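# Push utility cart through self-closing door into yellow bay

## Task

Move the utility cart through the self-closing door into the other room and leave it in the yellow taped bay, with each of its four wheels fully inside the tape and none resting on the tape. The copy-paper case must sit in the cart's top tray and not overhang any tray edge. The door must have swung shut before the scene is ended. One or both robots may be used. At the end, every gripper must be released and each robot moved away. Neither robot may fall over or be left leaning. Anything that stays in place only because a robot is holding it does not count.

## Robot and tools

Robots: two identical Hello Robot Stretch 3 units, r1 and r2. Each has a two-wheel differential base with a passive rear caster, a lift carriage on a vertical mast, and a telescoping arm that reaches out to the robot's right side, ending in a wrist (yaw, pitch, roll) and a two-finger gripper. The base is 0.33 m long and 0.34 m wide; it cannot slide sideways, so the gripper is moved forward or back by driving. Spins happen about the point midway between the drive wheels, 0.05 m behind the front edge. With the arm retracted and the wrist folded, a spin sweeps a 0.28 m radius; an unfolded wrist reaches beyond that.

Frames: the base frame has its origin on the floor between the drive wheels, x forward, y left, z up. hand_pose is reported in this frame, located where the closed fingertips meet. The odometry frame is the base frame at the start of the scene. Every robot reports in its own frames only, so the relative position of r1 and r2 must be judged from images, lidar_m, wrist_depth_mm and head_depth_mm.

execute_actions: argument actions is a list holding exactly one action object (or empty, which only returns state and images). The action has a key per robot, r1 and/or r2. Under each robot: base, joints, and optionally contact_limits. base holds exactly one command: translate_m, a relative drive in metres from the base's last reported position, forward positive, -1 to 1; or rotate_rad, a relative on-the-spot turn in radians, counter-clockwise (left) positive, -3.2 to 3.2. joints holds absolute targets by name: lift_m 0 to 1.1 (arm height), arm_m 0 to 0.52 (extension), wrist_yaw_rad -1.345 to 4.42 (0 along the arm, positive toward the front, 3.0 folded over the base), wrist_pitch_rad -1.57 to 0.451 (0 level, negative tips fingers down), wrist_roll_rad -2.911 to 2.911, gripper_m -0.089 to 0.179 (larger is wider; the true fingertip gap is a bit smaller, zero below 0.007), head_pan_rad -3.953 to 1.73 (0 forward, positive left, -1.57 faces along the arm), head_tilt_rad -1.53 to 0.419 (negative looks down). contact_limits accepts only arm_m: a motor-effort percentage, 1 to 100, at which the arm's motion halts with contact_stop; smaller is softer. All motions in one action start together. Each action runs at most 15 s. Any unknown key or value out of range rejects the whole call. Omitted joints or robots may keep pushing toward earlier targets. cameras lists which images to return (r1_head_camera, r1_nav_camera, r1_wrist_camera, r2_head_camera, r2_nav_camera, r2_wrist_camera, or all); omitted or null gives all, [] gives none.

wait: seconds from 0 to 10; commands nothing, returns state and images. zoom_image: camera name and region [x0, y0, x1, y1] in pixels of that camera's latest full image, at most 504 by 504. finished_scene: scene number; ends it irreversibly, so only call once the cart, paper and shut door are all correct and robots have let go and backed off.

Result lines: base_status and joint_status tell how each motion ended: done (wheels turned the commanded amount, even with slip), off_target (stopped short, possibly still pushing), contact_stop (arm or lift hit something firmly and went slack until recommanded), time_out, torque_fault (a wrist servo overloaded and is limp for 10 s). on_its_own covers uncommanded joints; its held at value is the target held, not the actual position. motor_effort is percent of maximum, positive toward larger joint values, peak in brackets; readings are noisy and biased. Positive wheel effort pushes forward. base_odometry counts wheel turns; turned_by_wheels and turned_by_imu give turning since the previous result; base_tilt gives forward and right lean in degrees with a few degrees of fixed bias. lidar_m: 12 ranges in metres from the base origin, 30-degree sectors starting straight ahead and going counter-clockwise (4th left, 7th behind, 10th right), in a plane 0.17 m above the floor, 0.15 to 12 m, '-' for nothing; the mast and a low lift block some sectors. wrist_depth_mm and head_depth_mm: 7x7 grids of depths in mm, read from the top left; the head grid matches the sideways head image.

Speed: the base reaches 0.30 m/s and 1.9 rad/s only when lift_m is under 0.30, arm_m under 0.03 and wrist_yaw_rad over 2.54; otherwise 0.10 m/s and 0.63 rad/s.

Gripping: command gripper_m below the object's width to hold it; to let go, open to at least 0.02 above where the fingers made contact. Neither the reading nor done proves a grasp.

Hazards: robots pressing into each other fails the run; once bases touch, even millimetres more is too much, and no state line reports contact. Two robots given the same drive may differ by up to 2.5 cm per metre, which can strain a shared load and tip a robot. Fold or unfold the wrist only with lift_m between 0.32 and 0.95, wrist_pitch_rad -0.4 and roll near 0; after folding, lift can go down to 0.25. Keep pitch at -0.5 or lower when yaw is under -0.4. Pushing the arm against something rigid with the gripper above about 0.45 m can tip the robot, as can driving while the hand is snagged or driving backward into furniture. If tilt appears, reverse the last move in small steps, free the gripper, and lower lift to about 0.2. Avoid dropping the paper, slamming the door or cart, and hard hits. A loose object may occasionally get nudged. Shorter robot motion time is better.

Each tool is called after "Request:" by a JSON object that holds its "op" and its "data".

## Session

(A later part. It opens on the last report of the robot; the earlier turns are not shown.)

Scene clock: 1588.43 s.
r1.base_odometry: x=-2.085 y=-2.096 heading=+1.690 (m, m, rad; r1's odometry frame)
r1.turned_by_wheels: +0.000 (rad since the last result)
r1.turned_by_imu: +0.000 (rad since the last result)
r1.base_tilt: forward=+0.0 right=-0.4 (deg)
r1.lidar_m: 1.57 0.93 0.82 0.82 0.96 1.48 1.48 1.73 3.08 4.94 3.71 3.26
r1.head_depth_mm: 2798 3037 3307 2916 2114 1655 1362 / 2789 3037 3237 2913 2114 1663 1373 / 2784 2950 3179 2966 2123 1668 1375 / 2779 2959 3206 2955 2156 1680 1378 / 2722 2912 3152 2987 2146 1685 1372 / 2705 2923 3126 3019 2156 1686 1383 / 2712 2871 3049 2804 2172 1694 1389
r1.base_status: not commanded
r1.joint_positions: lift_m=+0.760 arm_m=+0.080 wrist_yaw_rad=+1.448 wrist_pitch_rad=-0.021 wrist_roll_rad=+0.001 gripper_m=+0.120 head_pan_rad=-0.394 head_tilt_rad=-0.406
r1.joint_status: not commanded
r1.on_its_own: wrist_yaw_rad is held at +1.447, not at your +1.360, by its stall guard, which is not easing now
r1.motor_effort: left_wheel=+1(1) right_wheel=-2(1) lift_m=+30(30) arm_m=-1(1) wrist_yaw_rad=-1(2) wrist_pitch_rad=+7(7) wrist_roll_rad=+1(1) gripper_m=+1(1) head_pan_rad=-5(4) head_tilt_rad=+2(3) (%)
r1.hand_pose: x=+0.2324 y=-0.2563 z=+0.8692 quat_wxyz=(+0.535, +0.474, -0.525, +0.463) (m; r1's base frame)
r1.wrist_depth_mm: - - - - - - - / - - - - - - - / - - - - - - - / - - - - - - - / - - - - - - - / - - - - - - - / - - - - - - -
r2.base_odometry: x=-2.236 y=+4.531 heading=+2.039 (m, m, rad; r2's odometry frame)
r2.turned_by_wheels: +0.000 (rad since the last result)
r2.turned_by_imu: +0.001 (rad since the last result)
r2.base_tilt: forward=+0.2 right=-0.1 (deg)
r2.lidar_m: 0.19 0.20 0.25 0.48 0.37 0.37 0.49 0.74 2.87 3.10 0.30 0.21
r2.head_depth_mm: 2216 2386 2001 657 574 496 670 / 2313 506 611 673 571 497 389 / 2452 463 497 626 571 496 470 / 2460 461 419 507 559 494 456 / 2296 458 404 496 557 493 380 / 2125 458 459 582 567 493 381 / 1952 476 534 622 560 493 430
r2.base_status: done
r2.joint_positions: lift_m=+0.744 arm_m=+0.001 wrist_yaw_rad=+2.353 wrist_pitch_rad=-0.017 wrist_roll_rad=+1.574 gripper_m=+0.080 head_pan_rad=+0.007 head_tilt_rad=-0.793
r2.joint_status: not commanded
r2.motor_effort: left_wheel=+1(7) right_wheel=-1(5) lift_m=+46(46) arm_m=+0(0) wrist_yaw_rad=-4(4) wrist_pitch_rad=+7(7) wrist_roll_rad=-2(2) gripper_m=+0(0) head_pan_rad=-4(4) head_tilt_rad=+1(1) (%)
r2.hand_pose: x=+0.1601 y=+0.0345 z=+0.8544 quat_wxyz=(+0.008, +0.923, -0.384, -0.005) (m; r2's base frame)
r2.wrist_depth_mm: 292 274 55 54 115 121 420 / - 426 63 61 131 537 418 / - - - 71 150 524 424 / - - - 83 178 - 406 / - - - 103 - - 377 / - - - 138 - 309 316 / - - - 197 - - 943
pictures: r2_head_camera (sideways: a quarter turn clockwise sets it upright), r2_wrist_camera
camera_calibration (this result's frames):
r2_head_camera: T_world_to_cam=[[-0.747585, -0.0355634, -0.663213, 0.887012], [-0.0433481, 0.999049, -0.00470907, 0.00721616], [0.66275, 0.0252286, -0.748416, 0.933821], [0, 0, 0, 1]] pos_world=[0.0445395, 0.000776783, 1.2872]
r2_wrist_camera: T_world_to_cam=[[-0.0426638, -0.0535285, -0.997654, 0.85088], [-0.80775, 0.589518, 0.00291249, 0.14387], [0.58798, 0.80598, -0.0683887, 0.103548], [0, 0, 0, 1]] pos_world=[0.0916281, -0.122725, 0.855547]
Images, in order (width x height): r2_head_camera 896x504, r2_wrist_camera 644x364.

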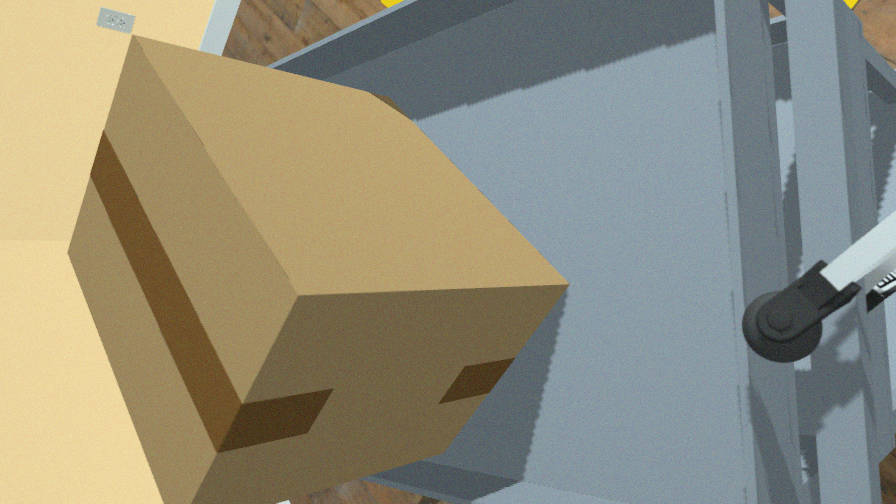

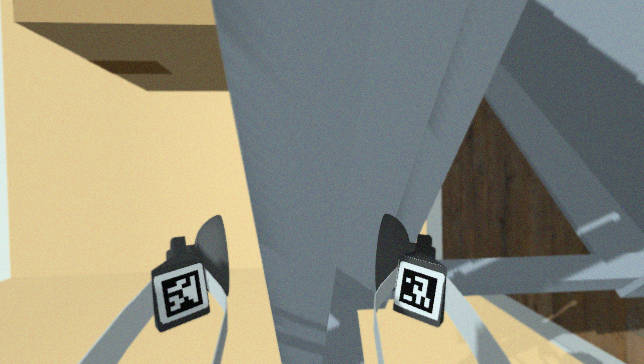

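Request:
{"op": "execute_actions", "data": {"actions": [{"r2":{"joints":{"gripper_m":-0.03}}}], "cameras": []}}

Request:
{"op": "execute_actions", "data": {"actions": [{"r2":{"base":{"translate_m":0.16}}}], "cameras": ["r2_head_camera","r2_nav_camera"]}}

Scene clock: 1590.13 s.
r1.base_odometry: x=-2.085 y=-2.096 heading=+1.690 (m, m, rad; r1's odometry frame)
r1.turned_by_wheels: +0.000 (rad since the last result)
r1.turned_by_imu: +0.000 (rad since the last result)
r1.base_tilt: forward=+0.0 right=-0.4 (deg)
r1.lidar_m: 1.57 0.93 0.82 0.82 0.96 1.48 1.48 1.74 3.07 4.96 3.71 3.25
r1.head_depth_mm: 2803 3028 3261 2912 2109 1653 1354 / 2791 2981 3212 2906 2129 1654 1363 / 2737 2961 3240 2934 2122 1666 1368 / 2748 2953 3160 2939 2133 1673 1376 / 2735 2944 3142 2991 2151 1676 1377 / 2714 2895 3148 3034 2184 1684 1379 / 2717 2879 3046 2823 2179 1702 1383
r1.base_status: not commanded
r1.joint_positions: lift_m=+0.760 arm_m=+0.080 wrist_yaw_rad=+1.448 wrist_pitch_rad=-0.021 wrist_roll_rad=+0.001 gripper_m=+0.120 head_pan_rad=-0.394 head_tilt_rad=-0.406
r1.joint_status: not commanded
r1.on_its_own: wrist_yaw_rad is held at +1.447, not at your +1.360, by its stall guard, which is not easing now
r1.motor_effort: left_wheel=+1(1) right_wheel=-2(2) lift_m=+30(30) arm_m=-1(1) wrist_yaw_rad=-1(0) wrist_pitch_rad=+7(7) wrist_roll_rad=+1(0) gripper_m=+0(0) head_pan_rad=-4(4) head_tilt_rad=+3(2) (%)
r1.hand_pose: x=+0.2324 y=-0.2563 z=+0.8692 quat_wxyz=(+0.535, +0.474, -0.525, +0.463) (m; r1's base frame)
r1.wrist_depth_mm: - - - - - - - / - - - - - - - / - - - - - - - / 987 - - - - - - / - - - - - - - / 988 - - - - - - / - - - - - - -
r2.base_odometry: x=-2.236 y=+4.531 heading=+2.039 (m, m, rad; r2's odometry frame)
r2.turned_by_wheels: +0.000 (rad since the last result)
r2.turned_by_imu: +0.000 (rad since the last result)
r2.base_tilt: forward=+0.2 right=-0.1 (deg)
r2.lidar_m: 0.19 0.20 0.25 0.48 0.37 0.37 0.49 0.74 2.87 3.10 0.30 0.21
r2.head_depth_mm: 2226 2396 2002 658 573 497 670 / 2322 505 611 675 572 495 389 / 2456 463 497 625 572 496 469 / 2473 462 419 507 557 496 458 / 2288 458 403 496 558 495 381 / 2132 458 459 584 569 493 380 / 1963 476 535 623 559 492 430
r2.base_status: not commanded
r2.joint_positions: lift_m=+0.744 arm_m=+0.001 wrist_yaw_rad=+2.353 wrist_pitch_rad=-0.017 wrist_roll_rad=+1.574 gripper_m=-0.028 head_pan_rad=+0.007 head_tilt_rad=-0.793
r2.joint_status: all done
r2.motor_effort: left_wheel=+1(1) right_wheel=-1(1) lift_m=+46(46) arm_m=+1(1) wrist_yaw_rad=-5(4) wrist_pitch_rad=+7(7) wrist_roll_rad=-2(1) gripper_m=-35(99) head_pan_rad=-3(3) head_tilt_rad=+1(1) (%)
r2.hand_pose: x=+0.1600 y=+0.0346 z=+0.8544 quat_wxyz=(+0.008, +0.923, -0.384, -0.005) (m; r2's base frame)
r2.wrist_depth_mm: 294 275 55 54 115 120 422 / - 433 64 61 130 538 419 / - - - 71 150 522 425 / - - - 84 179 - 404 / - - - 100 235 - 376 / - - - 125 304 309 315 / - - - 198 - - 942
pictures: none
No camera images: the call's "cameras" was empty. Leave "cameras" out to get every camera's image.

Scene clock: 1592.83 s.
r1.base_odometry: x=-2.085 y=-2.096 heading=+1.690 (m, m, rad; r1's odometry frame)
r1.turned_by_wheels: +0.000 (rad since the last result)
r1.turned_by_imu: +0.000 (rad since the last result)
r1.base_tilt: forward=+0.0 right=-0.4 (deg)
r1.lidar_m: 1.57 0.93 0.82 0.82 0.96 1.48 1.48 1.73 3.08 4.94 3.72 3.25
r1.head_depth_mm: 2805 3006 3274 2893 2111 1651 1363 / 2786 3032 3222 2921 2131 1668 1365 / 2770 2948 3224 2938 2133 1665 1370 / 2747 2965 3174 2968 2128 1677 1369 / 2750 2915 3153 2985 2139 1687 1377 / 2706 2929 3166 3001 2161 1687 1382 / 2691 2869 3070 2803 2169 1689 1388
r1.base_status: not commanded
r1.joint_positions: lift_m=+0.760 arm_m=+0.080 wrist_yaw_rad=+1.448 wrist_pitch_rad=-0.021 wrist_roll_rad=+0.001 gripper_m=+0.120 head_pan_rad=-0.394 head_tilt_rad=-0.406
r1.joint_status: not commanded
r1.on_its_own: wrist_yaw_rad is held at +1.447, not at your +1.360, by its stall guard, which is not easing now
r1.motor_effort: left_wheel=+1(1) right_wheel=-1(2) lift_m=+30(30) arm_m=-1(1) wrist_yaw_rad=-2(1) wrist_pitch_rad=+6(7) wrist_roll_rad=+1(1) gripper_m=+0(1) head_pan_rad=-4(5) head_tilt_rad=+3(3) (%)
r1.hand_pose: x=+0.2324 y=-0.2563 z=+0.8692 quat_wxyz=(+0.535, +0.474, -0.525, +0.463) (m; r1's base frame)
r1.wrist_depth_mm: - - - - - - - / - - - - - - - / - - - - - - - / - - - - - - - / 999 - - - - - - / 999 - - - - - - / 986 - - - - - -
r2.base_odometry: x=-2.308 y=+4.673 heading=+2.039 (m, m, rad; r2's odometry frame)
r2.turned_by_wheels: +0.000 (rad since the last result)
r2.turned_by_imu: +0.001 (rad since the last result)
r2.base_tilt: forward=+0.1 right=-0.1 (deg)
r2.lidar_m: 0.18 0.18 0.23 0.64 0.51 0.49 0.63 0.95 2.97 2.94 0.28 0.19
r2.head_depth_mm: 2097 2289 2126 644 572 497 384 / 2222 508 619 675 572 497 442 / 2329 465 503 626 570 496 433 / 2374 461 424 513 559 494 420 / 2181 459 390 460 545 495 413 / 2017 458 421 535 568 494 401 / 1851 458 490 622 567 492 395
r2.base_status: done
r2.joint_positions: lift_m=+0.744 arm_m=+0.001 wrist_yaw_rad=+2.440 wrist_pitch_rad=-0.016 wrist_roll_rad=+1.574 gripper_m=-0.014 head_pan_rad=+0.007 head_tilt_rad=-0.793
r2.joint_status: not commanded
r2.on_its_own: wrist_yaw_rad is held at +2.411, not at your +2.350, by its stall guard, which is still easing; gripper_m is held at -0.016, not at your -0.030, by its stall guard, which is still easing
r2.motor_effort: left_wheel=+4(12) right_wheel=+0(13) lift_m=+46(47) arm_m=+0(1) wrist_yaw_rad=-35(52) wrist_pitch_rad=+7(7) wrist_roll_rad=-2(2) gripper_m=-26(35) head_pan_rad=-4(4) head_tilt_rad=+1(1) (%)
r2.hand_pose: x=+0.1437 y=+0.0496 z=+0.8545 quat_wxyz=(+0.008, +0.939, -0.344, -0.004) (m; r2's base frame)
r2.wrist_depth_mm: - 318 47 47 109 113 424 / - - 53 53 126 493 420 / - - 65 62 148 - 425 / - - - 75 181 - 392 / - - - 94 305 - 359 / - - - 125 - - 923 / - - - 255 - - 979
pictures: r2_head_camera (sideways: a quarter turn clockwise sets it upright), r2_nav_camera (sideways: a quarter turn counterclockwise sets it upright)
camera_calibration (this result's frames):
r2_head_camera: T_world_to_cam=[[-0.747577, -0.035563, -0.663223, 0.887024], [-0.0433477, 0.999049, -0.00470953, 0.00721676], [0.662759, 0.0252284, -0.748407, 0.933811], [0, 0, 0, 1]] pos_world=[0.0445397, 0.00077677, 1.2872]
r2_nav_camera: T_world_to_cam=[[0.711947, 0.00384121, 0.702223, -0.871111], [-0.002085, -0.999969, 0.00758378, 0.0415326], [0.70223, -0.00686338, -0.711917, 0.872667], [0, 0, 0, 1]] pos_world=[0.00745792, 0.0508669, 1.23267]
Images, in order (width x height): r2_head_camera 896x504, r2_nav_camera 672x504.

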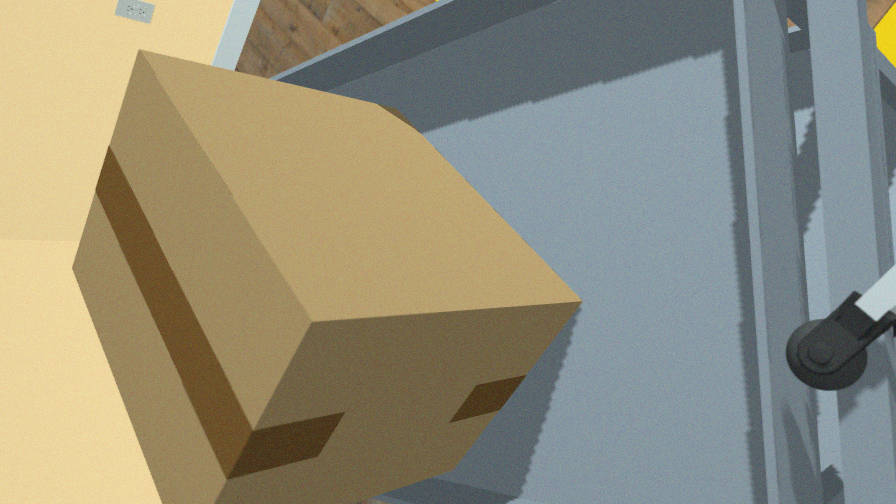

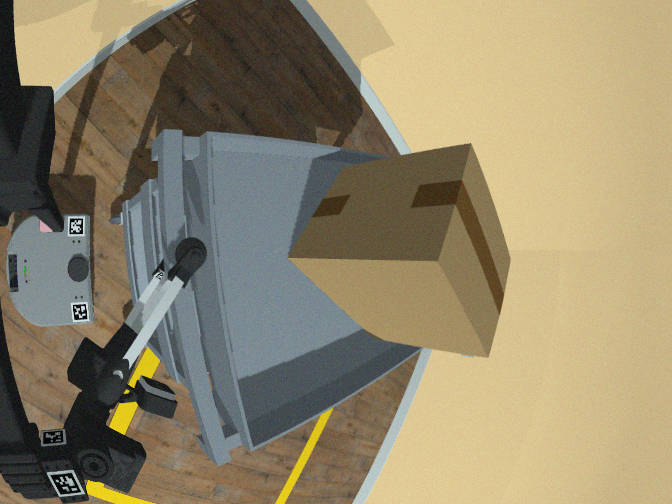

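Request:
{"op": "execute_actions", "data": {"actions": [{"r2":{"joints":{"gripper_m":0.08}}}], "cameras": []}}

Request:
{"op": "execute_actions", "data": {"actions": [{"r2":{"base":{"translate_m":-0.2}}}], "cameras": []}}

Request:
{"op": "execute_actions", "data": {"actions": [{"r2":{"joints":{"wrist_yaw_rad":2.6,"gripper_m":0.0}}}], "cameras": []}}

Request:
{"op": "execute_actions", "data": {"actions": [{"r2":{"joints":{"wrist_roll_rad":0,"wrist_pitch_rad":-0.4}}}], "cameras": []}}

Request:
{"op": "execute_actions", "data": {"actions": [{"r2":{"joints":{"wrist_yaw_rad":3.0,"head_pan_rad":0.6}}}], "cameras": ["r2_head_camera","r2_nav_camera"]}}

Scene clock: 1594.67 s.
r1.base_odometry: x=-2.085 y=-2.096 heading=+1.690 (m, m, rad; r1's odometry frame)
r1.turned_by_wheels: +0.000 (rad since the last result)
r1.turned_by_imu: +0.000 (rad since the last result)
r1.base_tilt: forward=+0.1 right=-0.4 (deg)
r1.lidar_m: 1.57 0.93 0.82 0.82 0.96 1.48 1.48 1.74 3.09 4.94 3.70 3.25
r1.head_depth_mm: 2815 3021 3228 2890 2099 1652 1362 / 2798 2992 3238 2901 2111 1656 1367 / 2772 2950 3214 2953 2116 1660 1365 / 2754 2976 3192 2938 2143 1672 1373 / 2741 2924 3174 2982 2165 1679 1372 / 2721 2910 3161 2980 2166 1691 1381 / 2696 2886 3030 2830 2166 1697 1388
r1.base_status: not commanded
r1.joint_positions: lift_m=+0.760 arm_m=+0.080 wrist_yaw_rad=+1.448 wrist_pitch_rad=-0.021 wrist_roll_rad=+0.001 gripper_m=+0.120 head_pan_rad=-0.394 head_tilt_rad=-0.406
r1.joint_status: not commanded
r1.on_its_own: wrist_yaw_rad is held at +1.447, not at your +1.360, by its stall guard, which is not easing now
r1.motor_effort: left_wheel=+1(1) right_wheel=-1(1) lift_m=+30(30) arm_m=-1(1) wrist_yaw_rad=-1(1) wrist_pitch_rad=+7(7) wrist_roll_rad=+1(1) gripper_m=+0(1) head_pan_rad=-3(3) head_tilt_rad=+3(4) (%)
r1.hand_pose: x=+0.2324 y=-0.2563 z=+0.8692 quat_wxyz=(+0.535, +0.474, -0.525, +0.463) (m; r1's base frame)
r1.wrist_depth_mm: - - - - - - - / - - - - - - - / 1000 - - - - - - / 989 - - - - - - / - - - - - - - / 995 - - - - - - / - - - - - - -
r2.base_odometry: x=-2.308 y=+4.673 heading=+2.039 (m, m, rad; r2's odometry frame)
r2.turned_by_wheels: +0.000 (rad since the last result)
r2.turned_by_imu: +0.000 (rad since the last result)
r2.base_tilt: forward=+0.2 right=-0.1 (deg)
r2.lidar_m: 0.18 0.18 0.23 0.64 0.51 0.49 0.62 0.95 2.97 2.93 0.28 0.19
r2.head_depth_mm: 2096 2307 2130 650 572 497 383 / 2223 509 620 675 572 497 442 / 2337 465 504 626 570 495 432 / 2359 461 424 514 560 495 398 / 2175 458 388 461 545 494 413 / 2025 458 420 534 568 493 368 / 1857 456 488 621 566 493 394
r2.base_status: not commanded
r2.joint_positions: lift_m=+0.744 arm_m=+0.001 wrist_yaw_rad=+2.454 wrist_pitch_rad=-0.016 wrist_roll_rad=+1.574 gripper_m=+0.080 head_pan_rad=+0.007 head_tilt_rad=-0.793
r2.joint_status: all done
r2.on_its_own: wrist_yaw_rad is held at +2.457, not at your +2.350, by its stall guard, which is not easing now
r2.motor_effort: left_wheel=+1(1) right_wheel=-1(2) lift_m=+46(46) arm_m=+1(0) wrist_yaw_rad=+3(11) wrist_pitch_rad=+7(7) wrist_roll_rad=-2(2) gripper_m=+0(97) head_pan_rad=-2(3) head_tilt_rad=+1(1) (%)
r2.hand_pose: x=+0.1410 y=+0.0519 z=+0.8548 quat_wxyz=(+0.007, +0.941, -0.337, -0.004) (m; r2's base frame)
r2.wrist_depth_mm: - 333 48 47 110 114 423 / - - 54 53 126 499 419 / - - 66 62 149 - 427 / - - - 76 188 - 394 / - - - 101 308 - 322 / - - - 150 - - 904 / - - - 258 - - 944
pictures: none
No camera images: the call's "cameras" was empty. Leave "cameras" out to get every camera's image.

Scene clock: 1598.17 s.
r1.base_odometry: x=-2.085 y=-2.096 heading=+1.690 (m, m, rad; r1's odometry frame)
r1.turned_by_wheels: +0.000 (rad since the last result)
r1.turned_by_imu: +0.000 (rad since the last result)
r1.base_tilt: forward=+0.0 right=-0.4 (deg)
r1.lidar_m: 1.57 0.93 0.82 0.82 0.96 1.47 1.48 1.74 3.09 4.96 3.71 3.25
r1.head_depth_mm: 2794 3043 3221 2905 2111 1658 1362 / 2796 3010 3265 2924 2123 1651 1362 / 2789 2987 3229 2920 2134 1665 1372 / 2778 2947 3176 2938 2143 1665 1367 / 2753 2933 3140 2954 2153 1675 1377 / 2727 2903 3154 3024 2156 1683 1388 / 2706 2861 3044 2799 2180 1696 1383
r1.base_status: not commanded
r1.joint_positions: lift_m=+0.760 arm_m=+0.080 wrist_yaw_rad=+1.448 wrist_pitch_rad=-0.021 wrist_roll_rad=+0.001 gripper_m=+0.120 head_pan_rad=-0.394 head_tilt_rad=-0.406
r1.joint_status: not commanded
r1.on_its_own: wrist_yaw_rad is held at +1.447, not at your +1.360, by its stall guard, which is not easing now
r1.motor_effort: left_wheel=+1(1) right_wheel=-2(1) lift_m=+30(30) arm_m=-1(1) wrist_yaw_rad=-2(2) wrist_pitch_rad=+7(7) wrist_roll_rad=+0(0) gripper_m=+1(0) head_pan_rad=-4(5) head_tilt_rad=+3(4) (%)
r1.hand_pose: x=+0.2324 y=-0.2563 z=+0.8692 quat_wxyz=(+0.535, +0.474, -0.525, +0.463) (m; r1's base frame)
r1.wrist_depth_mm: 999 - - - - - - / - - - - - - - / - - - - - - - / 998 - - - - - - / - - - - - - - / 996 - - - - - - / 998 - - - - - -
r2.base_odometry: x=-2.218 y=+4.495 heading=+2.039 (m, m, rad; r2's odometry frame)
r2.turned_by_wheels: +0.000 (rad since the last result)
r2.turned_by_imu: +0.000 (rad since the last result)
r2.base_tilt: forward=+0.2 right=-0.1 (deg)
r2.lidar_m: 0.38 0.39 0.91 0.43 0.34 0.38 0.45 0.69 2.70 3.12 2.51 0.41
r2.head_depth_mm: 2251 2452 2006 660 684 1262 1137 / 2282 813 819 675 875 935 1122 / 645 652 764 673 567 1010 1117 / 642 565 662 672 558 863 1117 / 639 542 644 670 567 863 1128 / 639 604 734 669 562 857 1108 / 1917 2072 1933 648 539 1276 1127
r2.base_status: done
r2.joint_positions: lift_m=+0.744 arm_m=+0.001 wrist_yaw_rad=+2.454 wrist_pitch_rad=-0.016 wrist_roll_rad=+1.574 gripper_m=+0.080 head_pan_rad=+0.007 head_tilt_rad=-0.793
r2.joint_status: not commanded
r2.on_its_own: wrist_yaw_rad is held at +2.457, not at your +2.350, by its stall guard, which is not easing now
r2.motor_effort: left_wheel=+1(5) right_wheel=+0(4) lift_m=+46(46) arm_m=+0(1) wrist_yaw_rad=+3(3) wrist_pitch_rad=+7(7) wrist_roll_rad=-1(1) gripper_m=+1(0) head_pan_rad=-3(4) head_tilt_rad=+1(1) (%)
r2.hand_pose: x=+0.1409 y=+0.0519 z=+0.8547 quat_wxyz=(+0.007, +0.941, -0.337, -0.004) (m; r2's base frame)
r2.wrist_depth_mm: - - - 304 - 559 415 / - - - 356 - 491 396 / - - - 383 - - 914 / - - - - - - 961 / - - - - - - 947 / - - - - - - 952 / 856 841 825 832 818 812 826
pictures: none
No camera images: the call's "cameras" was empty. Leave "cameras" out to get every camera's image.

Scene clock: 1599.47 s.
r1.base_odometry: x=-2.085 y=-2.096 heading=+1.690 (m, m, rad; r1's odometry frame)
r1.turned_by_wheels: +0.000 (rad since the last result)
r1.turned_by_imu: +0.000 (rad since the last result)
r1.base_tilt: forward=+0.1 right=-0.4 (deg)
r1.lidar_m: 1.57 0.93 0.82 0.82 0.96 1.48 1.48 1.73 3.09 4.95 3.73 3.25
r1.head_depth_mm: 2797 3038 3252 2923 2122 1657 1359 / 2766 2969 3262 2918 2118 1663 1361 / 2783 2961 3199 2946 2130 1660 1371 / 2789 2940 3182 2976 2154 1681 1374 / 2723 2948 3154 2994 2148 1678 1376 / 2724 2939 3143 3011 2166 1685 1376 / 2701 2858 3082 2806 2165 1701 1384
r1.base_status: not commanded
r1.joint_positions: lift_m=+0.760 arm_m=+0.080 wrist_yaw_rad=+1.448 wrist_pitch_rad=-0.021 wrist_roll_rad=+0.001 gripper_m=+0.120 head_pan_rad=-0.394 head_tilt_rad=-0.406
r1.joint_status: not commanded
r1.on_its_own: wrist_yaw_rad is held at +1.447, not at your +1.360, by its stall guard, which is not easing now
r1.motor_effort: left_wheel=+1(1) right_wheel=-2(2) lift_m=+30(30) arm_m=-1(1) wrist_yaw_rad=-1(2) wrist_pitch_rad=+7(7) wrist_roll_rad=+1(1) gripper_m=+0(1) head_pan_rad=-4(4) head_tilt_rad=+2(2) (%)
r1.hand_pose: x=+0.2324 y=-0.2563 z=+0.8692 quat_wxyz=(+0.535, +0.474, -0.525, +0.463) (m; r1's base frame)
r1.wrist_depth_mm: - - - - - - - / 999 - - - - - - / - - - - - - - / - - - - - - - / - - - - - - - / - - - - - - - / - - - - - - -
r2.base_odometry: x=-2.218 y=+4.495 heading=+2.039 (m, m, rad; r2's odometry frame)
r2.turned_by_wheels: +0.000 (rad since the last result)
r2.turned_by_imu: +0.000 (rad since the last result)
r2.base_tilt: forward=+0.1 right=-0.1 (deg)
r2.lidar_m: 0.38 0.39 0.91 0.44 0.34 0.38 0.45 0.69 2.71 3.09 2.51 0.41
r2.head_depth_mm: 2248 2448 2012 659 682 1265 1134 / 2266 811 818 675 877 933 1122 / 645 653 764 674 567 1014 1114 / 640 564 663 673 558 865 1110 / 640 543 644 671 565 863 1097 / 637 605 734 670 563 856 1131 / 1932 2070 1926 648 538 1278 1130
r2.base_status: not commanded
r2.joint_positions: lift_m=+0.744 arm_m=+0.001 wrist_yaw_rad=+2.597 wrist_pitch_rad=-0.016 wrist_roll_rad=+1.574 gripper_m=+0.000 head_pan_rad=+0.007 head_tilt_rad=-0.793
r2.joint_status: all done
r2.motor_effort: left_wheel=+1(1) right_wheel=+0(0) lift_m=+46(47) arm_m=+0(0) wrist_yaw_rad=+3(3) wrist_pitch_rad=+7(7) wrist_roll_rad=-1(2) gripper_m=-4(96) head_pan_rad=-4(3) head_tilt_rad=+1(1) (%)
r2.hand_pose: x=+0.1112 y=+0.0730 z=+0.8547 quat_wxyz=(+0.008, +0.963, -0.269, -0.003) (m; r2's base frame)
r2.wrist_depth_mm: - - - 334 386 398 384 / - - - 390 - - 917 / - - - - - - 935 / - - - - - - 966 / - - - - - - 965 / 845 837 891 - 826 829 848 / 660 658 644 666 664 656 662
pictures: none
No camera images: the call's "cameras" was empty. Leave "cameras" out to get every camera's image.

Scene clock: 1600.90 s.
r1.base_odometry: x=-2.085 y=-2.096 heading=+1.690 (m, m, rad; r1's odometry frame)
r1.turned_by_wheels: +0.000 (rad since the last result)
r1.turned_by_imu: +0.000 (rad since the last result)
r1.base_tilt: forward=+0.1 right=-0.5 (deg)
r1.lidar_m: 1.57 0.93 0.82 0.82 0.96 1.48 1.48 1.74 3.08 4.93 3.71 3.23
r1.head_depth_mm: 2832 3015 3249 2875 2102 1656 1353 / 2803 3001 3249 2938 2117 1667 1361 / 2747 2984 3236 2934 2129 1677 1371 / 2789 2956 3214 2919 2144 1671 1376 / 2735 2952 3123 3004 2150 1678 1386 / 2697 2914 3152 2999 2163 1691 1382 / 2688 2870 3031 2829 2166 1685 1388
r1.base_status: not commanded
r1.joint_positions: lift_m=+0.760 arm_m=+0.080 wrist_yaw_rad=+1.448 wrist_pitch_rad=-0.021 wrist_roll_rad=+0.001 gripper_m=+0.120 head_pan_rad=-0.394 head_tilt_rad=-0.406
r1.joint_status: not commanded
r1.on_its_own: wrist_yaw_rad is held at +1.447, not at your +1.360, by its stall guard, which is not easing now
r1.motor_effort: left_wheel=+1(1) right_wheel=-1(2) lift_m=+30(30) arm_m=-1(1) wrist_yaw_rad=-1(2) wrist_pitch_rad=+7(7) wrist_roll_rad=+0(1) gripper_m=+1(0) head_pan_rad=-4(3) head_tilt_rad=+3(2) (%)
r1.hand_pose: x=+0.2324 y=-0.2563 z=+0.8692 quat_wxyz=(+0.535, +0.474, -0.525, +0.463) (m; r1's base frame)
r1.wrist_depth_mm: - - - - - - - / - - - - - - - / - - - - - - - / 982 - - - - - - / - - - - - - - / 995 - - - - - - / 998 - - - - - -
r2.base_odometry: x=-2.218 y=+4.495 heading=+2.039 (m, m, rad; r2's odometry frame)
r2.turned_by_wheels: +0.000 (rad since the last result)
r2.turned_by_imu: +0.000 (rad since the last result)
r2.base_tilt: forward=+0.1 right=-0.1 (deg)
r2.lidar_m: 0.38 0.39 0.91 0.44 0.34 0.38 0.45 0.69 2.70 3.08 2.50 0.41
r2.head_depth_mm: 2240 2445 2022 660 684 1259 1134 / 2269 816 818 676 878 933 1117 / 646 653 762 676 566 1010 1114 / 642 565 663 674 558 864 1117 / 641 542 644 673 566 865 1093 / 636 604 734 671 562 857 1105 / 1917 2067 1921 647 538 1276 1131
r2.base_status: not commanded
r2.joint_positions: lift_m=+0.744 arm_m=+0.001 wrist_yaw_rad=+2.597 wrist_pitch_rad=-0.413 wrist_roll_rad=+0.004 gripper_m=+0.000 head_pan_rad=+0.007 head_tilt_rad=-0.793
r2.joint_status: all done
r2.motor_effort: left_wheel=+1(1) right_wheel=+0(0) lift_m=+46(46) arm_m=+0(0) wrist_yaw_rad=+4(3) wrist_pitch_rad=+6(7) wrist_roll_rad=-2(3) gripper_m=-4(4) head_pan_rad=-4(3) head_tilt_rad=+1(1) (%)
r2.hand_pose: x=+0.0953 y=+0.0466 z=+0.7583 quat_wxyz=(+0.326, +0.707, -0.047, +0.626) (m; r2's base frame)
r2.wrist_depth_mm: 472 671 - - 345 301 230 / 479 683 - - - 338 275 / 480 680 - - - - 825 / 479 699 - - - 702 731 / 484 696 - - 586 591 601 / 490 715 - - 625 469 503 / 510 704 918 944 771 447 413
pictures: none
No camera images: the call's "cameras" was empty. Leave "cameras" out to get every camera's image.

Scene clock: 1601.97 s.
r1.base_odometry: x=-2.085 y=-2.096 heading=+1.690 (m, m, rad; r1's odometry frame)
r1.turned_by_wheels: +0.000 (rad since the last result)
r1.turned_by_imu: +0.000 (rad since the last result)
r1.base_tilt: forward=+0.0 right=-0.4 (deg)
r1.lidar_m: 1.57 0.93 0.81 0.82 0.96 1.47 1.48 1.74 3.09 4.96 3.73 3.25
r1.head_depth_mm: 2800 2999 3258 2931 2106 1656 1365 / 2784 2970 3248 2916 2113 1661 1372 / 2757 2969 3199 2937 2140 1667 1373 / 2756 2931 3168 2981 2133 1681 1372 / 2742 2938 3156 2953 2152 1676 1377 / 2701 2942 3145 3013 2158 1684 1386 / 2707 2896 3048 2818 2166 1693 1387
r1.base_status: not commanded
r1.joint_positions: lift_m=+0.760 arm_m=+0.080 wrist_yaw_rad=+1.448 wrist_pitch_rad=-0.021 wrist_roll_rad=+0.001 gripper_m=+0.120 head_pan_rad=-0.394 head_tilt_rad=-0.406
r1.joint_status: not commanded
r1.on_its_own: wrist_yaw_rad is held at +1.447, not at your +1.360, by its stall guard, which is not easing now
r1.motor_effort: left_wheel=+1(1) right_wheel=-1(1) lift_m=+30(30) arm_m=-1(1) wrist_yaw_rad=-1(1) wrist_pitch_rad=+7(7) wrist_roll_rad=+1(0) gripper_m=-1(0) head_pan_rad=-4(4) head_tilt_rad=+3(2) (%)
r1.hand_pose: x=+0.2324 y=-0.2563 z=+0.8692 quat_wxyz=(+0.535, +0.474, -0.525, +0.463) (m; r1's base frame)
r1.wrist_depth_mm: - - - - - - - / - - - - - - - / 998 - - - - - - / - - - - - - - / - - - - - - - / - - - - - - - / 1000 - - - - - -
r2.base_odometry: x=-2.218 y=+4.495 heading=+2.039 (m, m, rad; r2's odometry frame)
r2.turned_by_wheels: +0.000 (rad since the last result)
r2.turned_by_imu: +0.000 (rad since the last result)
r2.base_tilt: forward=+0.1 right=-0.1 (deg)
r2.lidar_m: 0.38 0.39 0.91 0.43 0.34 0.38 0.45 0.69 2.72 3.10 2.51 0.41
r2.head_depth_mm: 1918 648 689 676 516 817 990 / 1873 2169 787 676 533 834 1060 / 1805 2083 2112 641 669 866 1096 / 1771 2012 2117 1734 1404 1257 1118 / 1708 1943 2110 1734 1471 1282 1130 / 1668 1885 2045 1735 1474 1278 1131 / 1620 1830 2006 1721 1464 1272 1126
r2.base_status: not commanded
r2.joint_positions: lift_m=+0.744 arm_m=+0.001 wrist_yaw_rad=+2.997 wrist_pitch_rad=-0.413 wrist_roll_rad=+0.004 gripper_m=+0.000 head_pan_rad=+0.593 head_tilt_rad=-0.793
r2.joint_status: all done
r2.motor_effort: left_wheel=+1(1) right_wheel=+0(0) lift_m=+46(46) arm_m=+1(0) wrist_yaw_rad=+3(3) wrist_pitch_rad=+6(6) wrist_roll_rad=-2(1) gripper_m=-3(4) head_pan_rad=+4(35) head_tilt_rad=+1(1) (%)
r2.hand_pose: x=+0.0112 y=+0.0769 z=+0.7583 quat_wxyz=(+0.195, +0.702, +0.094, +0.679) (m; r2's base frame)
r2.wrist_depth_mm: - 409 509 776 - - - / 295 - 538 848 - - - / 310 - 569 925 - - - / 328 - 610 - - - - / 344 400 658 - - - 478 / 380 424 - - - - 471 / 432 467 848 924 931 925 414
pictures: r2_head_camera (sideways: a quarter turn clockwise sets it upright), r2_nav_camera (sideways: a quarter turn counterclockwise sets it upright)
camera_calibration (this result's frames):
r2_head_camera: T_world_to_cam=[[-0.603256, -0.442965, -0.663223, 0.886143], [-0.58849, 0.808491, -0.00470953, 0.0105421], [0.538296, 0.387459, -0.748407, 0.93457], [0, 0, 0, 1]] pos_world=[0.0377004, 0.0219004, 1.2872]
r2_nav_camera: T_world_to_cam=[[0.591106, 0.396833, 0.702223, -0.870374], [0.551142, -0.834377, 0.00758378, 0.0381579], [0.588928, 0.382541, -0.711917, 0.873359], [0, 0, 0, 1]] pos_world=[-0.0208926, 0.0431356, 1.23267]
Images, in order (width x height): r2_head_camera 896x504, r2_nav_camera 672x504.

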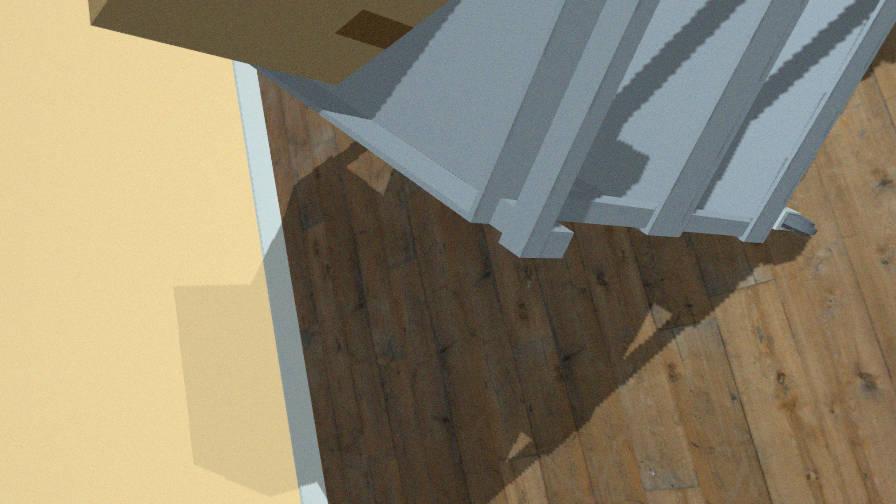

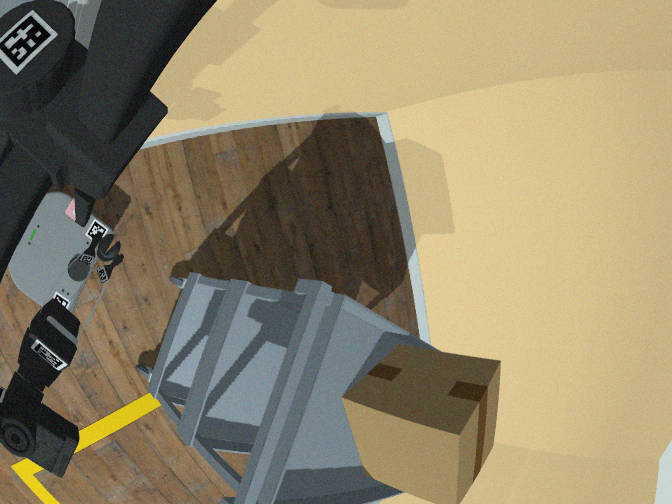

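Request:
{"op": "execute_actions", "data": {"actions": [{"r2":{"base":{"rotate_rad":1.34},"joints":{"lift_m":0.27,"head_pan_rad":-0.5}}}], "cameras": ["r2_nav_camera"]}}

Scene clock: 1607.57 s.
r1.base_odometry: x=-2.085 y=-2.096 heading=+1.690 (m, m, rad; r1's odometry frame)
r1.turned_by_wheels: +0.000 (rad since the last result)
r1.turned_by_imu: +0.001 (rad since the last result)
r1.base_tilt: forward=+0.1 right=-0.4 (deg)
r1.lidar_m: 1.57 0.93 0.81 0.82 0.96 1.47 1.48 1.74 3.09 4.94 3.70 3.24
r1.head_depth_mm: 2825 3041 3252 2939 2107 1653 1362 / 2790 3007 3266 2915 2126 1662 1367 / 2780 2978 3177 2944 2112 1672 1373 / 2758 2960 3220 2984 2134 1670 1373 / 2723 2951 3174 2991 2139 1681 1375 / 2744 2937 3139 3025 2170 1687 1386 / 2706 2869 3051 2828 2168 1698 1387
r1.base_status: not commanded
r1.joint_positions: lift_m=+0.760 arm_m=+0.080 wrist_yaw_rad=+1.448 wrist_pitch_rad=-0.021 wrist_roll_rad=+0.001 gripper_m=+0.120 head_pan_rad=-0.394 head_tilt_rad=-0.406
r1.joint_status: not commanded
r1.on_its_own: wrist_yaw_rad is held at +1.447, not at your +1.360, by its stall guard, which is not easing now
r1.motor_effort: left_wheel=+1(1) right_wheel=-1(2) lift_m=+30(30) arm_m=-1(1) wrist_yaw_rad=-1(1) wrist_pitch_rad=+7(7) wrist_roll_rad=+0(0) gripper_m=-1(0) head_pan_rad=-5(4) head_tilt_rad=+3(2) (%)
r1.hand_pose: x=+0.2324 y=-0.2563 z=+0.8692 quat_wxyz=(+0.535, +0.474, -0.525, +0.463) (m; r1's base frame)
r1.wrist_depth_mm: - - - - - - - / - - - - - - - / - - - - - - - / - - - - - - - / 995 - - - - - - / 996 - - - - - - / - - - - - - -
r2.base_odometry: x=-2.218 y=+4.495 heading=-2.905 (m, m, rad; r2's odometry frame)
r2.turned_by_wheels: +1.340 (rad since the last result)
r2.turned_by_imu: +1.341 (rad since the last result)
r2.base_tilt: forward=+0.1 right=-0.1 (deg)
r2.lidar_m: 0.54 0.37 0.34 0.42 0.55 1.03 2.91 2.65 0.46 0.38 0.38 1.93
r2.head_depth_mm: 1696 1951 2113 1703 519 819 991 / 1683 1932 2114 1744 642 818 1057 / 1676 1917 2111 1742 1484 1284 1114 / 1686 1914 2093 1740 1474 1285 1133 / 1676 1907 2077 1738 1472 1283 1129 / 1634 1827 1912 1653 1445 1276 1132 / 1225 1212 1200 1186 1176 1168 1092
r2.base_status: done
r2.joint_positions: lift_m=+0.271 arm_m=+0.001 wrist_yaw_rad=+2.997 wrist_pitch_rad=-0.414 wrist_roll_rad=+0.004 gripper_m=+0.000 head_pan_rad=-0.493 head_tilt_rad=-0.793
r2.joint_status: all done
r2.motor_effort: left_wheel=-1(7) right_wheel=+2(4) lift_m=+15(40) arm_m=+0(1) wrist_yaw_rad=+2(3) wrist_pitch_rad=+6(6) wrist_roll_rad=-2(2) gripper_m=-4(4) head_pan_rad=-3(43) head_tilt_rad=+1(0) (%)
r2.hand_pose: x=+0.0111 y=+0.0767 z=+0.2842 quat_wxyz=(+0.195, +0.702, +0.095, +0.678) (m; r2's base frame)
r2.wrist_depth_mm: - 477 456 429 404 314 307 / 601 - 496 467 434 341 328 / 660 - 548 510 460 373 354 / 695 - 606 561 465 407 381 / 580 566 611 593 483 443 420 / 495 487 - - 498 471 438 / - - - - 429 434 433
pictures: r2_nav_camera (sideways: a quarter turn counterclockwise sets it upright)
camera_calibration (this result's frames):
r2_nav_camera: T_world_to_cam=[[0.62667, -0.337888, 0.702222, -0.87059], [-0.481148, -0.876607, 0.00758378, 0.0444549], [0.613011, -0.342625, -0.711917, 0.873212], [0, 0, 0, 1]] pos_world=[0.0316739, 0.0439916, 1.23267]
Images, in order (width x height): r2_nav_camera 672x504.

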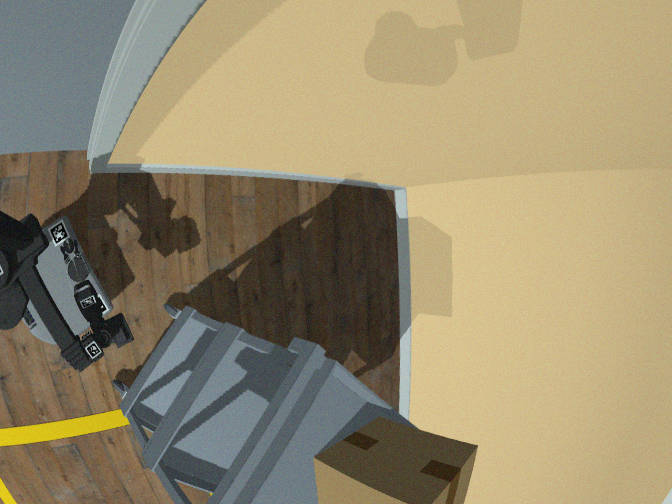

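Request:
{"op": "execute_actions", "data": {"actions": [{"r2":{"base":{"translate_m":0.3}}}], "cameras": ["r2_nav_camera"]}}

Request:
{"op": "execute_actions", "data": {"actions": [{"r2":{"base":{"rotate_rad":-0.4}}}], "cameras": ["r2_nav_camera"]}}

Scene clock: 1610.33 s.
r1.base_odometry: x=-2.085 y=-2.096 heading=+1.690 (m, m, rad; r1's odometry frame)
r1.turned_by_wheels: +0.000 (rad since the last result)
r1.turned_by_imu: +0.000 (rad since the last result)
r1.base_tilt: forward=+0.0 right=-0.4 (deg)
r1.lidar_m: 1.56 0.93 0.82 0.82 0.96 1.48 1.48 1.74 3.09 4.92 3.73 3.23
r1.head_depth_mm: 2780 3009 3268 2913 2103 1652 1365 / 2771 3007 3242 2919 2105 1655 1364 / 2757 2984 3175 2910 2121 1661 1369 / 2759 2945 3195 2953 2150 1677 1376 / 2741 2940 3142 2969 2153 1681 1374 / 2728 2925 3149 3005 2163 1693 1379 / 2714 2867 3078 2846 2171 1693 1383
r1.base_status: not commanded
r1.joint_positions: lift_m=+0.760 arm_m=+0.080 wrist_yaw_rad=+1.448 wrist_pitch_rad=-0.021 wrist_roll_rad=+0.001 gripper_m=+0.120 head_pan_rad=-0.394 head_tilt_rad=-0.406
r1.joint_status: not commanded
r1.on_its_own: wrist_yaw_rad is held at +1.447, not at your +1.360, by its stall guard, which is not easing now
r1.motor_effort: left_wheel=+1(1) right_wheel=-2(1) lift_m=+30(30) arm_m=-1(1) wrist_yaw_rad=-2(2) wrist_pitch_rad=+7(7) wrist_roll_rad=+1(1) gripper_m=+2(2) head_pan_rad=-4(3) head_tilt_rad=+2(2) (%)
r1.hand_pose: x=+0.2324 y=-0.2563 z=+0.8692 quat_wxyz=(+0.535, +0.474, -0.525, +0.463) (m; r1's base frame)
r1.wrist_depth_mm: - - - - - - - / - - - - - - - / - - - - - - - / 999 - - - - - - / - - - - - - - / - - - - - - - / - - - - - - -
r2.base_odometry: x=-2.510 y=+4.425 heading=-2.905 (m, m, rad; r2's odometry frame)
r2.turned_by_wheels: +0.000 (rad since the last result)
r2.turned_by_imu: +0.002 (rad since the last result)
r2.base_tilt: forward=+0.2 right=-0.1 (deg)
r2.lidar_m: 0.33 0.23 0.22 0.22 0.27 0.86 3.18 0.64 0.34 0.31 1.77 1.22
r2.head_depth_mm: 1449 1659 1942 1752 1488 1291 1136 / 1445 1652 1926 1740 1478 1284 1139 / 1438 1641 1916 1736 1479 1286 1131 / 1444 1650 1920 1734 1478 1277 1132 / 1434 1641 1862 1727 1478 1277 1131 / 1252 1230 1206 1186 1169 1149 1060 / 774 769 760 752 744 735 728
r2.base_status: done
r2.joint_positions: lift_m=+0.271 arm_m=+0.001 wrist_yaw_rad=+2.998 wrist_pitch_rad=-0.414 wrist_roll_rad=+0.004 gripper_m=+0.000 head_pan_rad=-0.493 head_tilt_rad=-0.793
r2.joint_status: not commanded
r2.motor_effort: left_wheel=-1(10) right_wheel=+1(8) lift_m=+15(16) arm_m=+1(1) wrist_yaw_rad=+1(2) wrist_pitch_rad=+6(6) wrist_roll_rad=-2(2) gripper_m=-4(4) head_pan_rad=-3(3) head_tilt_rad=+1(0) (%)
r2.hand_pose: x=+0.0110 y=+0.0767 z=+0.2842 quat_wxyz=(+0.195, +0.702, +0.095, +0.679) (m; r2's base frame)
r2.wrist_depth_mm: - 256 255 239 226 214 202 / 427 - 280 261 244 229 217 / 476 - 306 287 265 249 233 / 529 - 337 316 290 269 253 / 566 557 369 338 323 295 276 / 494 492 - - 358 331 305 / - - - - 382 355 329
pictures: r2_nav_camera (sideways: a quarter turn counterclockwise sets it upright)
camera_calibration (this result's frames):
r2_nav_camera: T_world_to_cam=[[0.626497, -0.337934, 0.702354, -0.870761], [-0.481299, -0.876523, 0.00758211, 0.044458], [0.613068, -0.342793, -0.711787, 0.873043], [0, 0, 0, 1]] pos_world=[0.0316928, 0.0439812, 1.23267]
Images, in order (width x height): r2_nav_camera 672x504.

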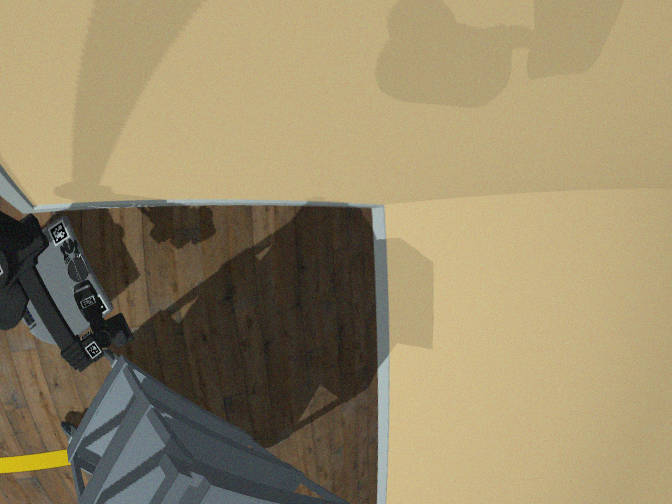

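Scene clock: 1611.60 s.
r1.base_odometry: x=-2.085 y=-2.096 heading=+1.690 (m, m, rad; r1's odometry frame)
r1.turned_by_wheels: +0.000 (rad since the last result)
r1.turned_by_imu: +0.000 (rad since the last result)
r1.base_tilt: forward=+0.0 right=-0.4 (deg)
r1.lidar_m: 1.57 0.93 0.82 0.82 0.96 1.47 1.48 1.74 3.10 4.94 3.70 3.25
r1.head_depth_mm: 2803 3026 3233 2909 2106 1655 1357 / 2781 2976 3247 2928 2102 1668 1364 / 2775 2980 3222 2938 2118 1668 1364 / 2752 2960 3189 2953 2130 1679 1372 / 2736 2942 3162 2981 2145 1686 1374 / 2728 2924 3122 2993 2155 1688 1381 / 2703 2884 3032 2812 2178 1689 1387
r1.base_status: not commanded
r1.joint_positions: lift_m=+0.760 arm_m=+0.080 wrist_yaw_rad=+1.448 wrist_pitch_rad=-0.021 wrist_roll_rad=+0.001 gripper_m=+0.120 head_pan_rad=-0.394 head_tilt_rad=-0.406
r1.joint_status: not commanded
r1.on_its_own: wrist_yaw_rad is held at +1.447, not at your +1.360, by its stall guard, which is not easing now
r1.motor_effort: left_wheel=+1(1) right_wheel=-1(1) lift_m=+30(30) arm_m=-1(1) wrist_yaw_rad=-2(1) wrist_pitch_rad=+7(7) wrist_roll_rad=+0(1) gripper_m=-1(1) head_pan_rad=-4(4) head_tilt_rad=+3(3) (%)
r1.hand_pose: x=+0.2324 y=-0.2563 z=+0.8692 quat_wxyz=(+0.535, +0.474, -0.525, +0.463) (m; r1's base frame)
r1.wrist_depth_mm: - - - - - - - / - - - - - - - / 989 - - - - - - / - - - - - - - / 990 - - - - - - / 991 - - - - - - / - - - - - - -
r2.base_odometry: x=-2.510 y=+4.425 heading=+2.978 (m, m, rad; r2's odometry frame)
r2.turned_by_wheels: -0.400 (rad since the last result)
r2.turned_by_imu: -0.398 (rad since the last result)
r2.base_tilt: forward=+0.1 right=-0.1 (deg)
r2.lidar_m: 0.73 0.30 0.22 0.22 0.23 0.43 1.26 3.29 0.52 0.32 0.31 1.70
r2.head_depth_mm: 1840 2168 2131 1746 1280 840 716 / 1746 2048 2112 1749 1488 1288 1102 / 1668 1921 2115 1748 1473 1284 1134 / 1604 1823 2038 1749 1478 1278 1134 / 1526 1728 1962 1734 1474 1277 1129 / 1467 1642 1898 1730 1472 1276 1132 / 1401 1569 1802 1726 1479 1277 1127
r2.base_status: done
r2.joint_positions: lift_m=+0.271 arm_m=+0.001 wrist_yaw_rad=+2.998 wrist_pitch_rad=-0.414 wrist_roll_rad=+0.004 gripper_m=+0.000 head_pan_rad=-0.493 head_tilt_rad=-0.793
r2.joint_status: not commanded
r2.motor_effort: left_wheel=+1(8) right_wheel=-1(5) lift_m=+15(15) arm_m=+1(0) wrist_yaw_rad=+2(1) wrist_pitch_rad=+6(6) wrist_roll_rad=-2(1) gripper_m=-4(3) head_pan_rad=-5(2) head_tilt_rad=+0(1) (%)
r2.hand_pose: x=+0.0110 y=+0.0767 z=+0.2842 quat_wxyz=(+0.195, +0.702, +0.095, +0.679) (m; r2's base frame)
r2.wrist_depth_mm: - 222 231 240 249 261 273 / - - 250 259 271 286 300 / 242 - 272 284 299 314 334 / 264 - 300 314 334 352 379 / 285 304 329 346 379 400 426 / 335 331 - - 408 437 469 / - - - - 429 429 433
pictures: r2_nav_camera (sideways: a quarter turn counterclockwise sets it upright)
camera_calibration (this result's frames):
r2_nav_camera: T_world_to_cam=[[0.626496, -0.337936, 0.702354, -0.870761], [-0.481302, -0.876522, 0.00758211, 0.044458], [0.613067, -0.342795, -0.711787, 0.873042], [0, 0, 0, 1]] pos_world=[0.0316929, 0.0439811, 1.23267]
Images, in order (width x height): r2_nav_camera 672x504.

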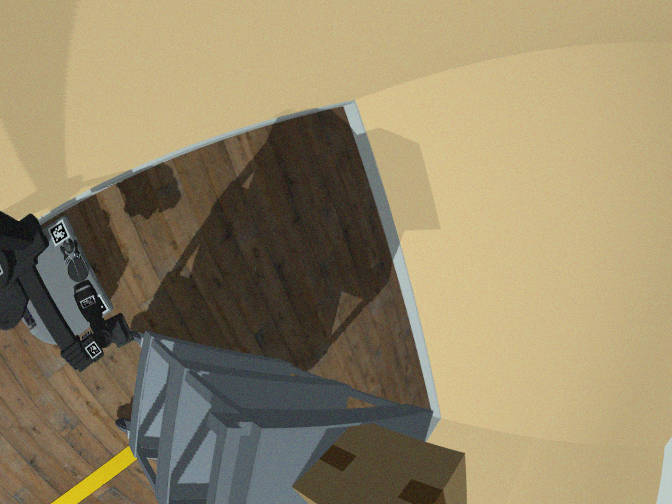

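Request:
{"op": "execute_actions", "data": {"actions": [{"r2":{"base":{"rotate_rad":-0.05},"joints":{"head_pan_rad":-1.5,"head_tilt_rad":-1.1}}}], "cameras": []}}

Request:
{"op": "execute_actions", "data": {"actions": [{"r2":{"base":{"translate_m":0.15}}}], "cameras": ["r2_nav_camera","r2_head_camera"]}}

Scene clock: 1612.90 s.
r1.base_odometry: x=-2.085 y=-2.096 heading=+1.690 (m, m, rad; r1's odometry frame)
r1.turned_by_wheels: +0.000 (rad since the last result)
r1.turned_by_imu: +0.000 (rad since the last result)
r1.base_tilt: forward=+0.0 right=-0.4 (deg)
r1.lidar_m: 1.56 0.94 0.82 0.82 0.96 1.47 1.48 1.73 3.08 4.95 3.72 3.24
r1.head_depth_mm: 2794 3017 3235 2918 2111 1654 1361 / 2771 2985 3201 2926 2130 1667 1360 / 2779 2958 3247 2938 2121 1668 1364 / 2744 2981 3200 2925 2138 1679 1375 / 2761 2916 3174 2970 2160 1679 1378 / 2735 2939 3155 3016 2159 1676 1380 / 2672 2858 3085 2781 2191 1689 1390
r1.base_status: not commanded
r1.joint_positions: lift_m=+0.760 arm_m=+0.080 wrist_yaw_rad=+1.448 wrist_pitch_rad=-0.021 wrist_roll_rad=+0.001 gripper_m=+0.120 head_pan_rad=-0.394 head_tilt_rad=-0.406
r1.joint_status: not commanded
r1.on_its_own: wrist_yaw_rad is held at +1.447, not at your +1.360, by its stall guard, which is not easing now
r1.motor_effort: left_wheel=+1(1) right_wheel=-1(1) lift_m=+30(30) arm_m=-1(1) wrist_yaw_rad=-1(2) wrist_pitch_rad=+7(7) wrist_roll_rad=+1(1) gripper_m=+1(1) head_pan_rad=-4(4) head_tilt_rad=+2(3) (%)
r1.hand_pose: x=+0.2324 y=-0.2563 z=+0.8692 quat_wxyz=(+0.535, +0.474, -0.525, +0.463) (m; r1's base frame)
r1.wrist_depth_mm: - - - - - - - / - - - - - - - / - - - - - - - / 992 - - - - - - / 993 - - - - - - / - - - - - - - / - - - - - - -
r2.base_odometry: x=-2.510 y=+4.425 heading=+2.929 (m, m, rad; r2's odometry frame)
r2.turned_by_wheels: -0.050 (rad since the last result)
r2.turned_by_imu: -0.049 (rad since the last result)
r2.base_tilt: forward=+0.1 right=-0.1 (deg)
r2.lidar_m: 0.87 0.31 0.22 0.22 0.22 0.28 1.08 3.22 0.56 0.33 0.31 1.72
r2.head_depth_mm: 691 595 1506 1404 1280 1185 1110 / 707 660 917 1350 1282 1198 - / 733 660 543 1144 1284 - - / 733 660 535 888 1185 - - / 547 639 591 589 1179 1184 1095 / 539 638 590 928 1283 1181 1096 / 545 639 966 1389 1288 1188 1095
r2.base_status: done
r2.joint_positions: lift_m=+0.271 arm_m=+0.001 wrist_yaw_rad=+2.998 wrist_pitch_rad=-0.414 wrist_roll_rad=+0.004 gripper_m=+0.000 head_pan_rad=-1.493 head_tilt_rad=-1.086
r2.joint_status: all done
r2.motor_effort: left_wheel=+2(11) right_wheel=-1(7) lift_m=+16(15) arm_m=+1(1) wrist_yaw_rad=+2(1) wrist_pitch_rad=+6(6) wrist_roll_rad=-1(2) gripper_m=-4(4) head_pan_rad=-4(44) head_tilt_rad=-6(27) (%)
r2.hand_pose: x=+0.0110 y=+0.0767 z=+0.2842 quat_wxyz=(+0.195, +0.702, +0.095, +0.679) (m; r2's base frame)
r2.wrist_depth_mm: - 220 228 242 256 272 288 / - - 247 263 279 297 320 / 240 - 271 289 306 330 355 / 259 - 294 316 342 371 405 / 277 300 324 351 390 419 458 / 305 330 - - 422 464 485 / - - - - 426 427 434
pictures: none
No camera images: the call's "cameras" was empty. Leave "cameras" out to get every camera's image.

Scene clock: 1614.97 s.
r1.base_odometry: x=-2.085 y=-2.096 heading=+1.690 (m, m, rad; r1's odometry frame)
r1.turned_by_wheels: +0.000 (rad since the last result)
r1.turned_by_imu: +0.000 (rad since the last result)
r1.base_tilt: forward=+0.1 right=-0.4 (deg)
r1.lidar_m: 1.57 0.93 0.82 0.82 0.96 1.48 1.48 1.73 3.08 4.93 3.70 3.24
r1.head_depth_mm: 2791 3012 3231 2892 2114 1653 1361 / 2790 3004 3249 2924 2125 1666 1367 / 2767 2995 3189 2932 2123 1666 1364 / 2755 2970 3215 2948 2137 1673 1376 / 2734 2940 3186 2964 2141 1680 1379 / 2711 2932 3170 2972 2153 1691 1383 / 2707 2887 3084 2810 2172 1689 1381
r1.base_status: not commanded
r1.joint_positions: lift_m=+0.760 arm_m=+0.080 wrist_yaw_rad=+1.448 wrist_pitch_rad=-0.021 wrist_roll_rad=+0.001 gripper_m=+0.120 head_pan_rad=-0.394 head_tilt_rad=-0.406
r1.joint_status: not commanded
r1.on_its_own: wrist_yaw_rad is held at +1.447, not at your +1.360, by its stall guard, which is not easing now
r1.motor_effort: left_wheel=+1(1) right_wheel=-1(1) lift_m=+30(30) arm_m=-1(1) wrist_yaw_rad=-2(1) wrist_pitch_rad=+7(7) wrist_roll_rad=+0(0) gripper_m=-1(0) head_pan_rad=-3(4) head_tilt_rad=+3(3) (%)
r1.hand_pose: x=+0.2324 y=-0.2563 z=+0.8692 quat_wxyz=(+0.535, +0.474, -0.525, +0.463) (m; r1's base frame)
r1.wrist_depth_mm: - - - - - - - / - - - - - - - / - - - - - - - / - - - - - - - / - - - - - - - / - - - - - - - / - - - - - - -
r2.base_odometry: x=-2.657 y=+4.456 heading=+2.929 (m, m, rad; r2's odometry frame)
r2.turned_by_wheels: +0.000 (rad since the last result)
r2.turned_by_imu: +0.001 (rad since the last result)
r2.base_tilt: forward=+0.2 right=-0.1 (deg)
r2.lidar_m: 0.88 0.31 0.23 0.22 0.22 0.31 1.09 3.40 0.36 0.30 0.48 1.57
r2.head_depth_mm: 735 659 559 1177 1287 1184 1107 / 719 660 591 514 1266 1196 - / 520 628 590 612 1163 - - / 528 627 583 903 1237 - - / 533 615 954 1224 1279 1179 1100 / 555 643 1030 1386 1282 1187 1095 / 739 1654 1555 1406 1287 1182 1100
r2.base_status: done
r2.joint_positions: lift_m=+0.271 arm_m=+0.001 wrist_yaw_rad=+2.998 wrist_pitch_rad=-0.414 wrist_roll_rad=+0.004 gripper_m=+0.000 head_pan_rad=-1.494 head_tilt_rad=-1.086
r2.joint_status: not commanded
r2.motor_effort: left_wheel=+1(13) right_wheel=-1(6) lift_m=+15(15) arm_m=+0(1) wrist_yaw_rad=+1(2) wrist_pitch_rad=+6(6) wrist_roll_rad=-2(2) gripper_m=-4(3) head_pan_rad=-4(4) head_tilt_rad=-7(7) (%)
r2.hand_pose: x=+0.0109 y=+0.0767 z=+0.2842 quat_wxyz=(+0.195, +0.702, +0.095, +0.679) (m; r2's base frame)
r2.wrist_depth_mm: - 220 230 242 258 274 289 / 226 - 250 264 281 299 320 / 244 - 270 288 311 332 360 / 265 - 301 322 344 373 407 / 289 303 326 355 388 426 461 / 320 335 - - 425 465 486 / - - - - 426 430 428
pictures: r2_head_camera (sideways: a quarter turn clockwise sets it upright), r2_nav_camera (sideways: a quarter turn counterclockwise sets it upright)
camera_calibration (this result's frames):
r2_head_camera: T_world_to_cam=[[-0.10019, 0.902604, -0.418651, 0.564462], [0.993568, 0.113081, 0.00602362, -0.0130816], [0.0527783, -0.415354, -0.908127, 1.14515], [0, 0, 0, 1]] pos_world=[0.00911159, -0.0323625, 1.27633]
r2_nav_camera: T_world_to_cam=[[0.0670347, -0.882056, 0.466351, -0.559874], [-0.997457, -0.0705883, 0.00986688, 0.0446354], [0.0242158, -0.465826, -0.884545, 1.10124], [0, 0, 0, 1]] pos_world=[0.0553855, 0.022297, 1.23475]
Images, in order (width x height): r2_head_camera 896x504, r2_nav_camera 672x504.

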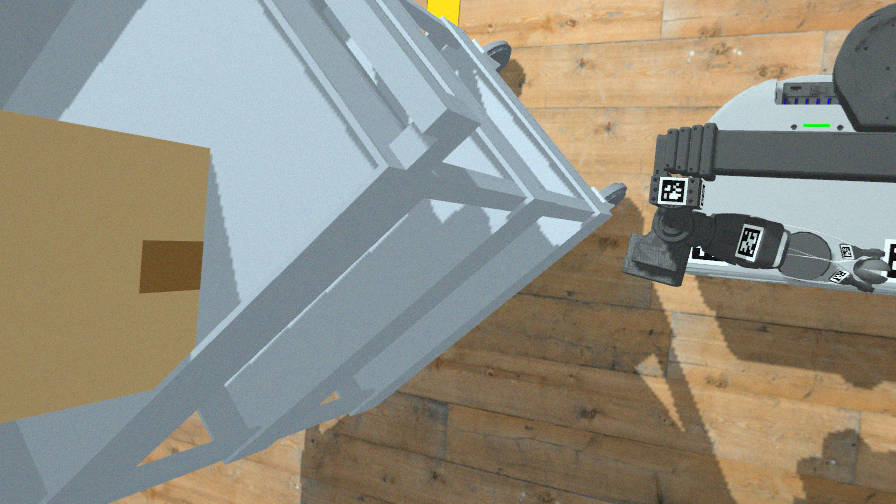

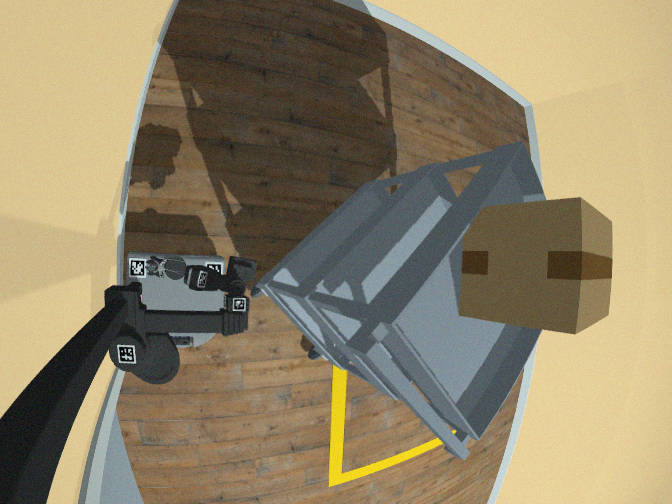

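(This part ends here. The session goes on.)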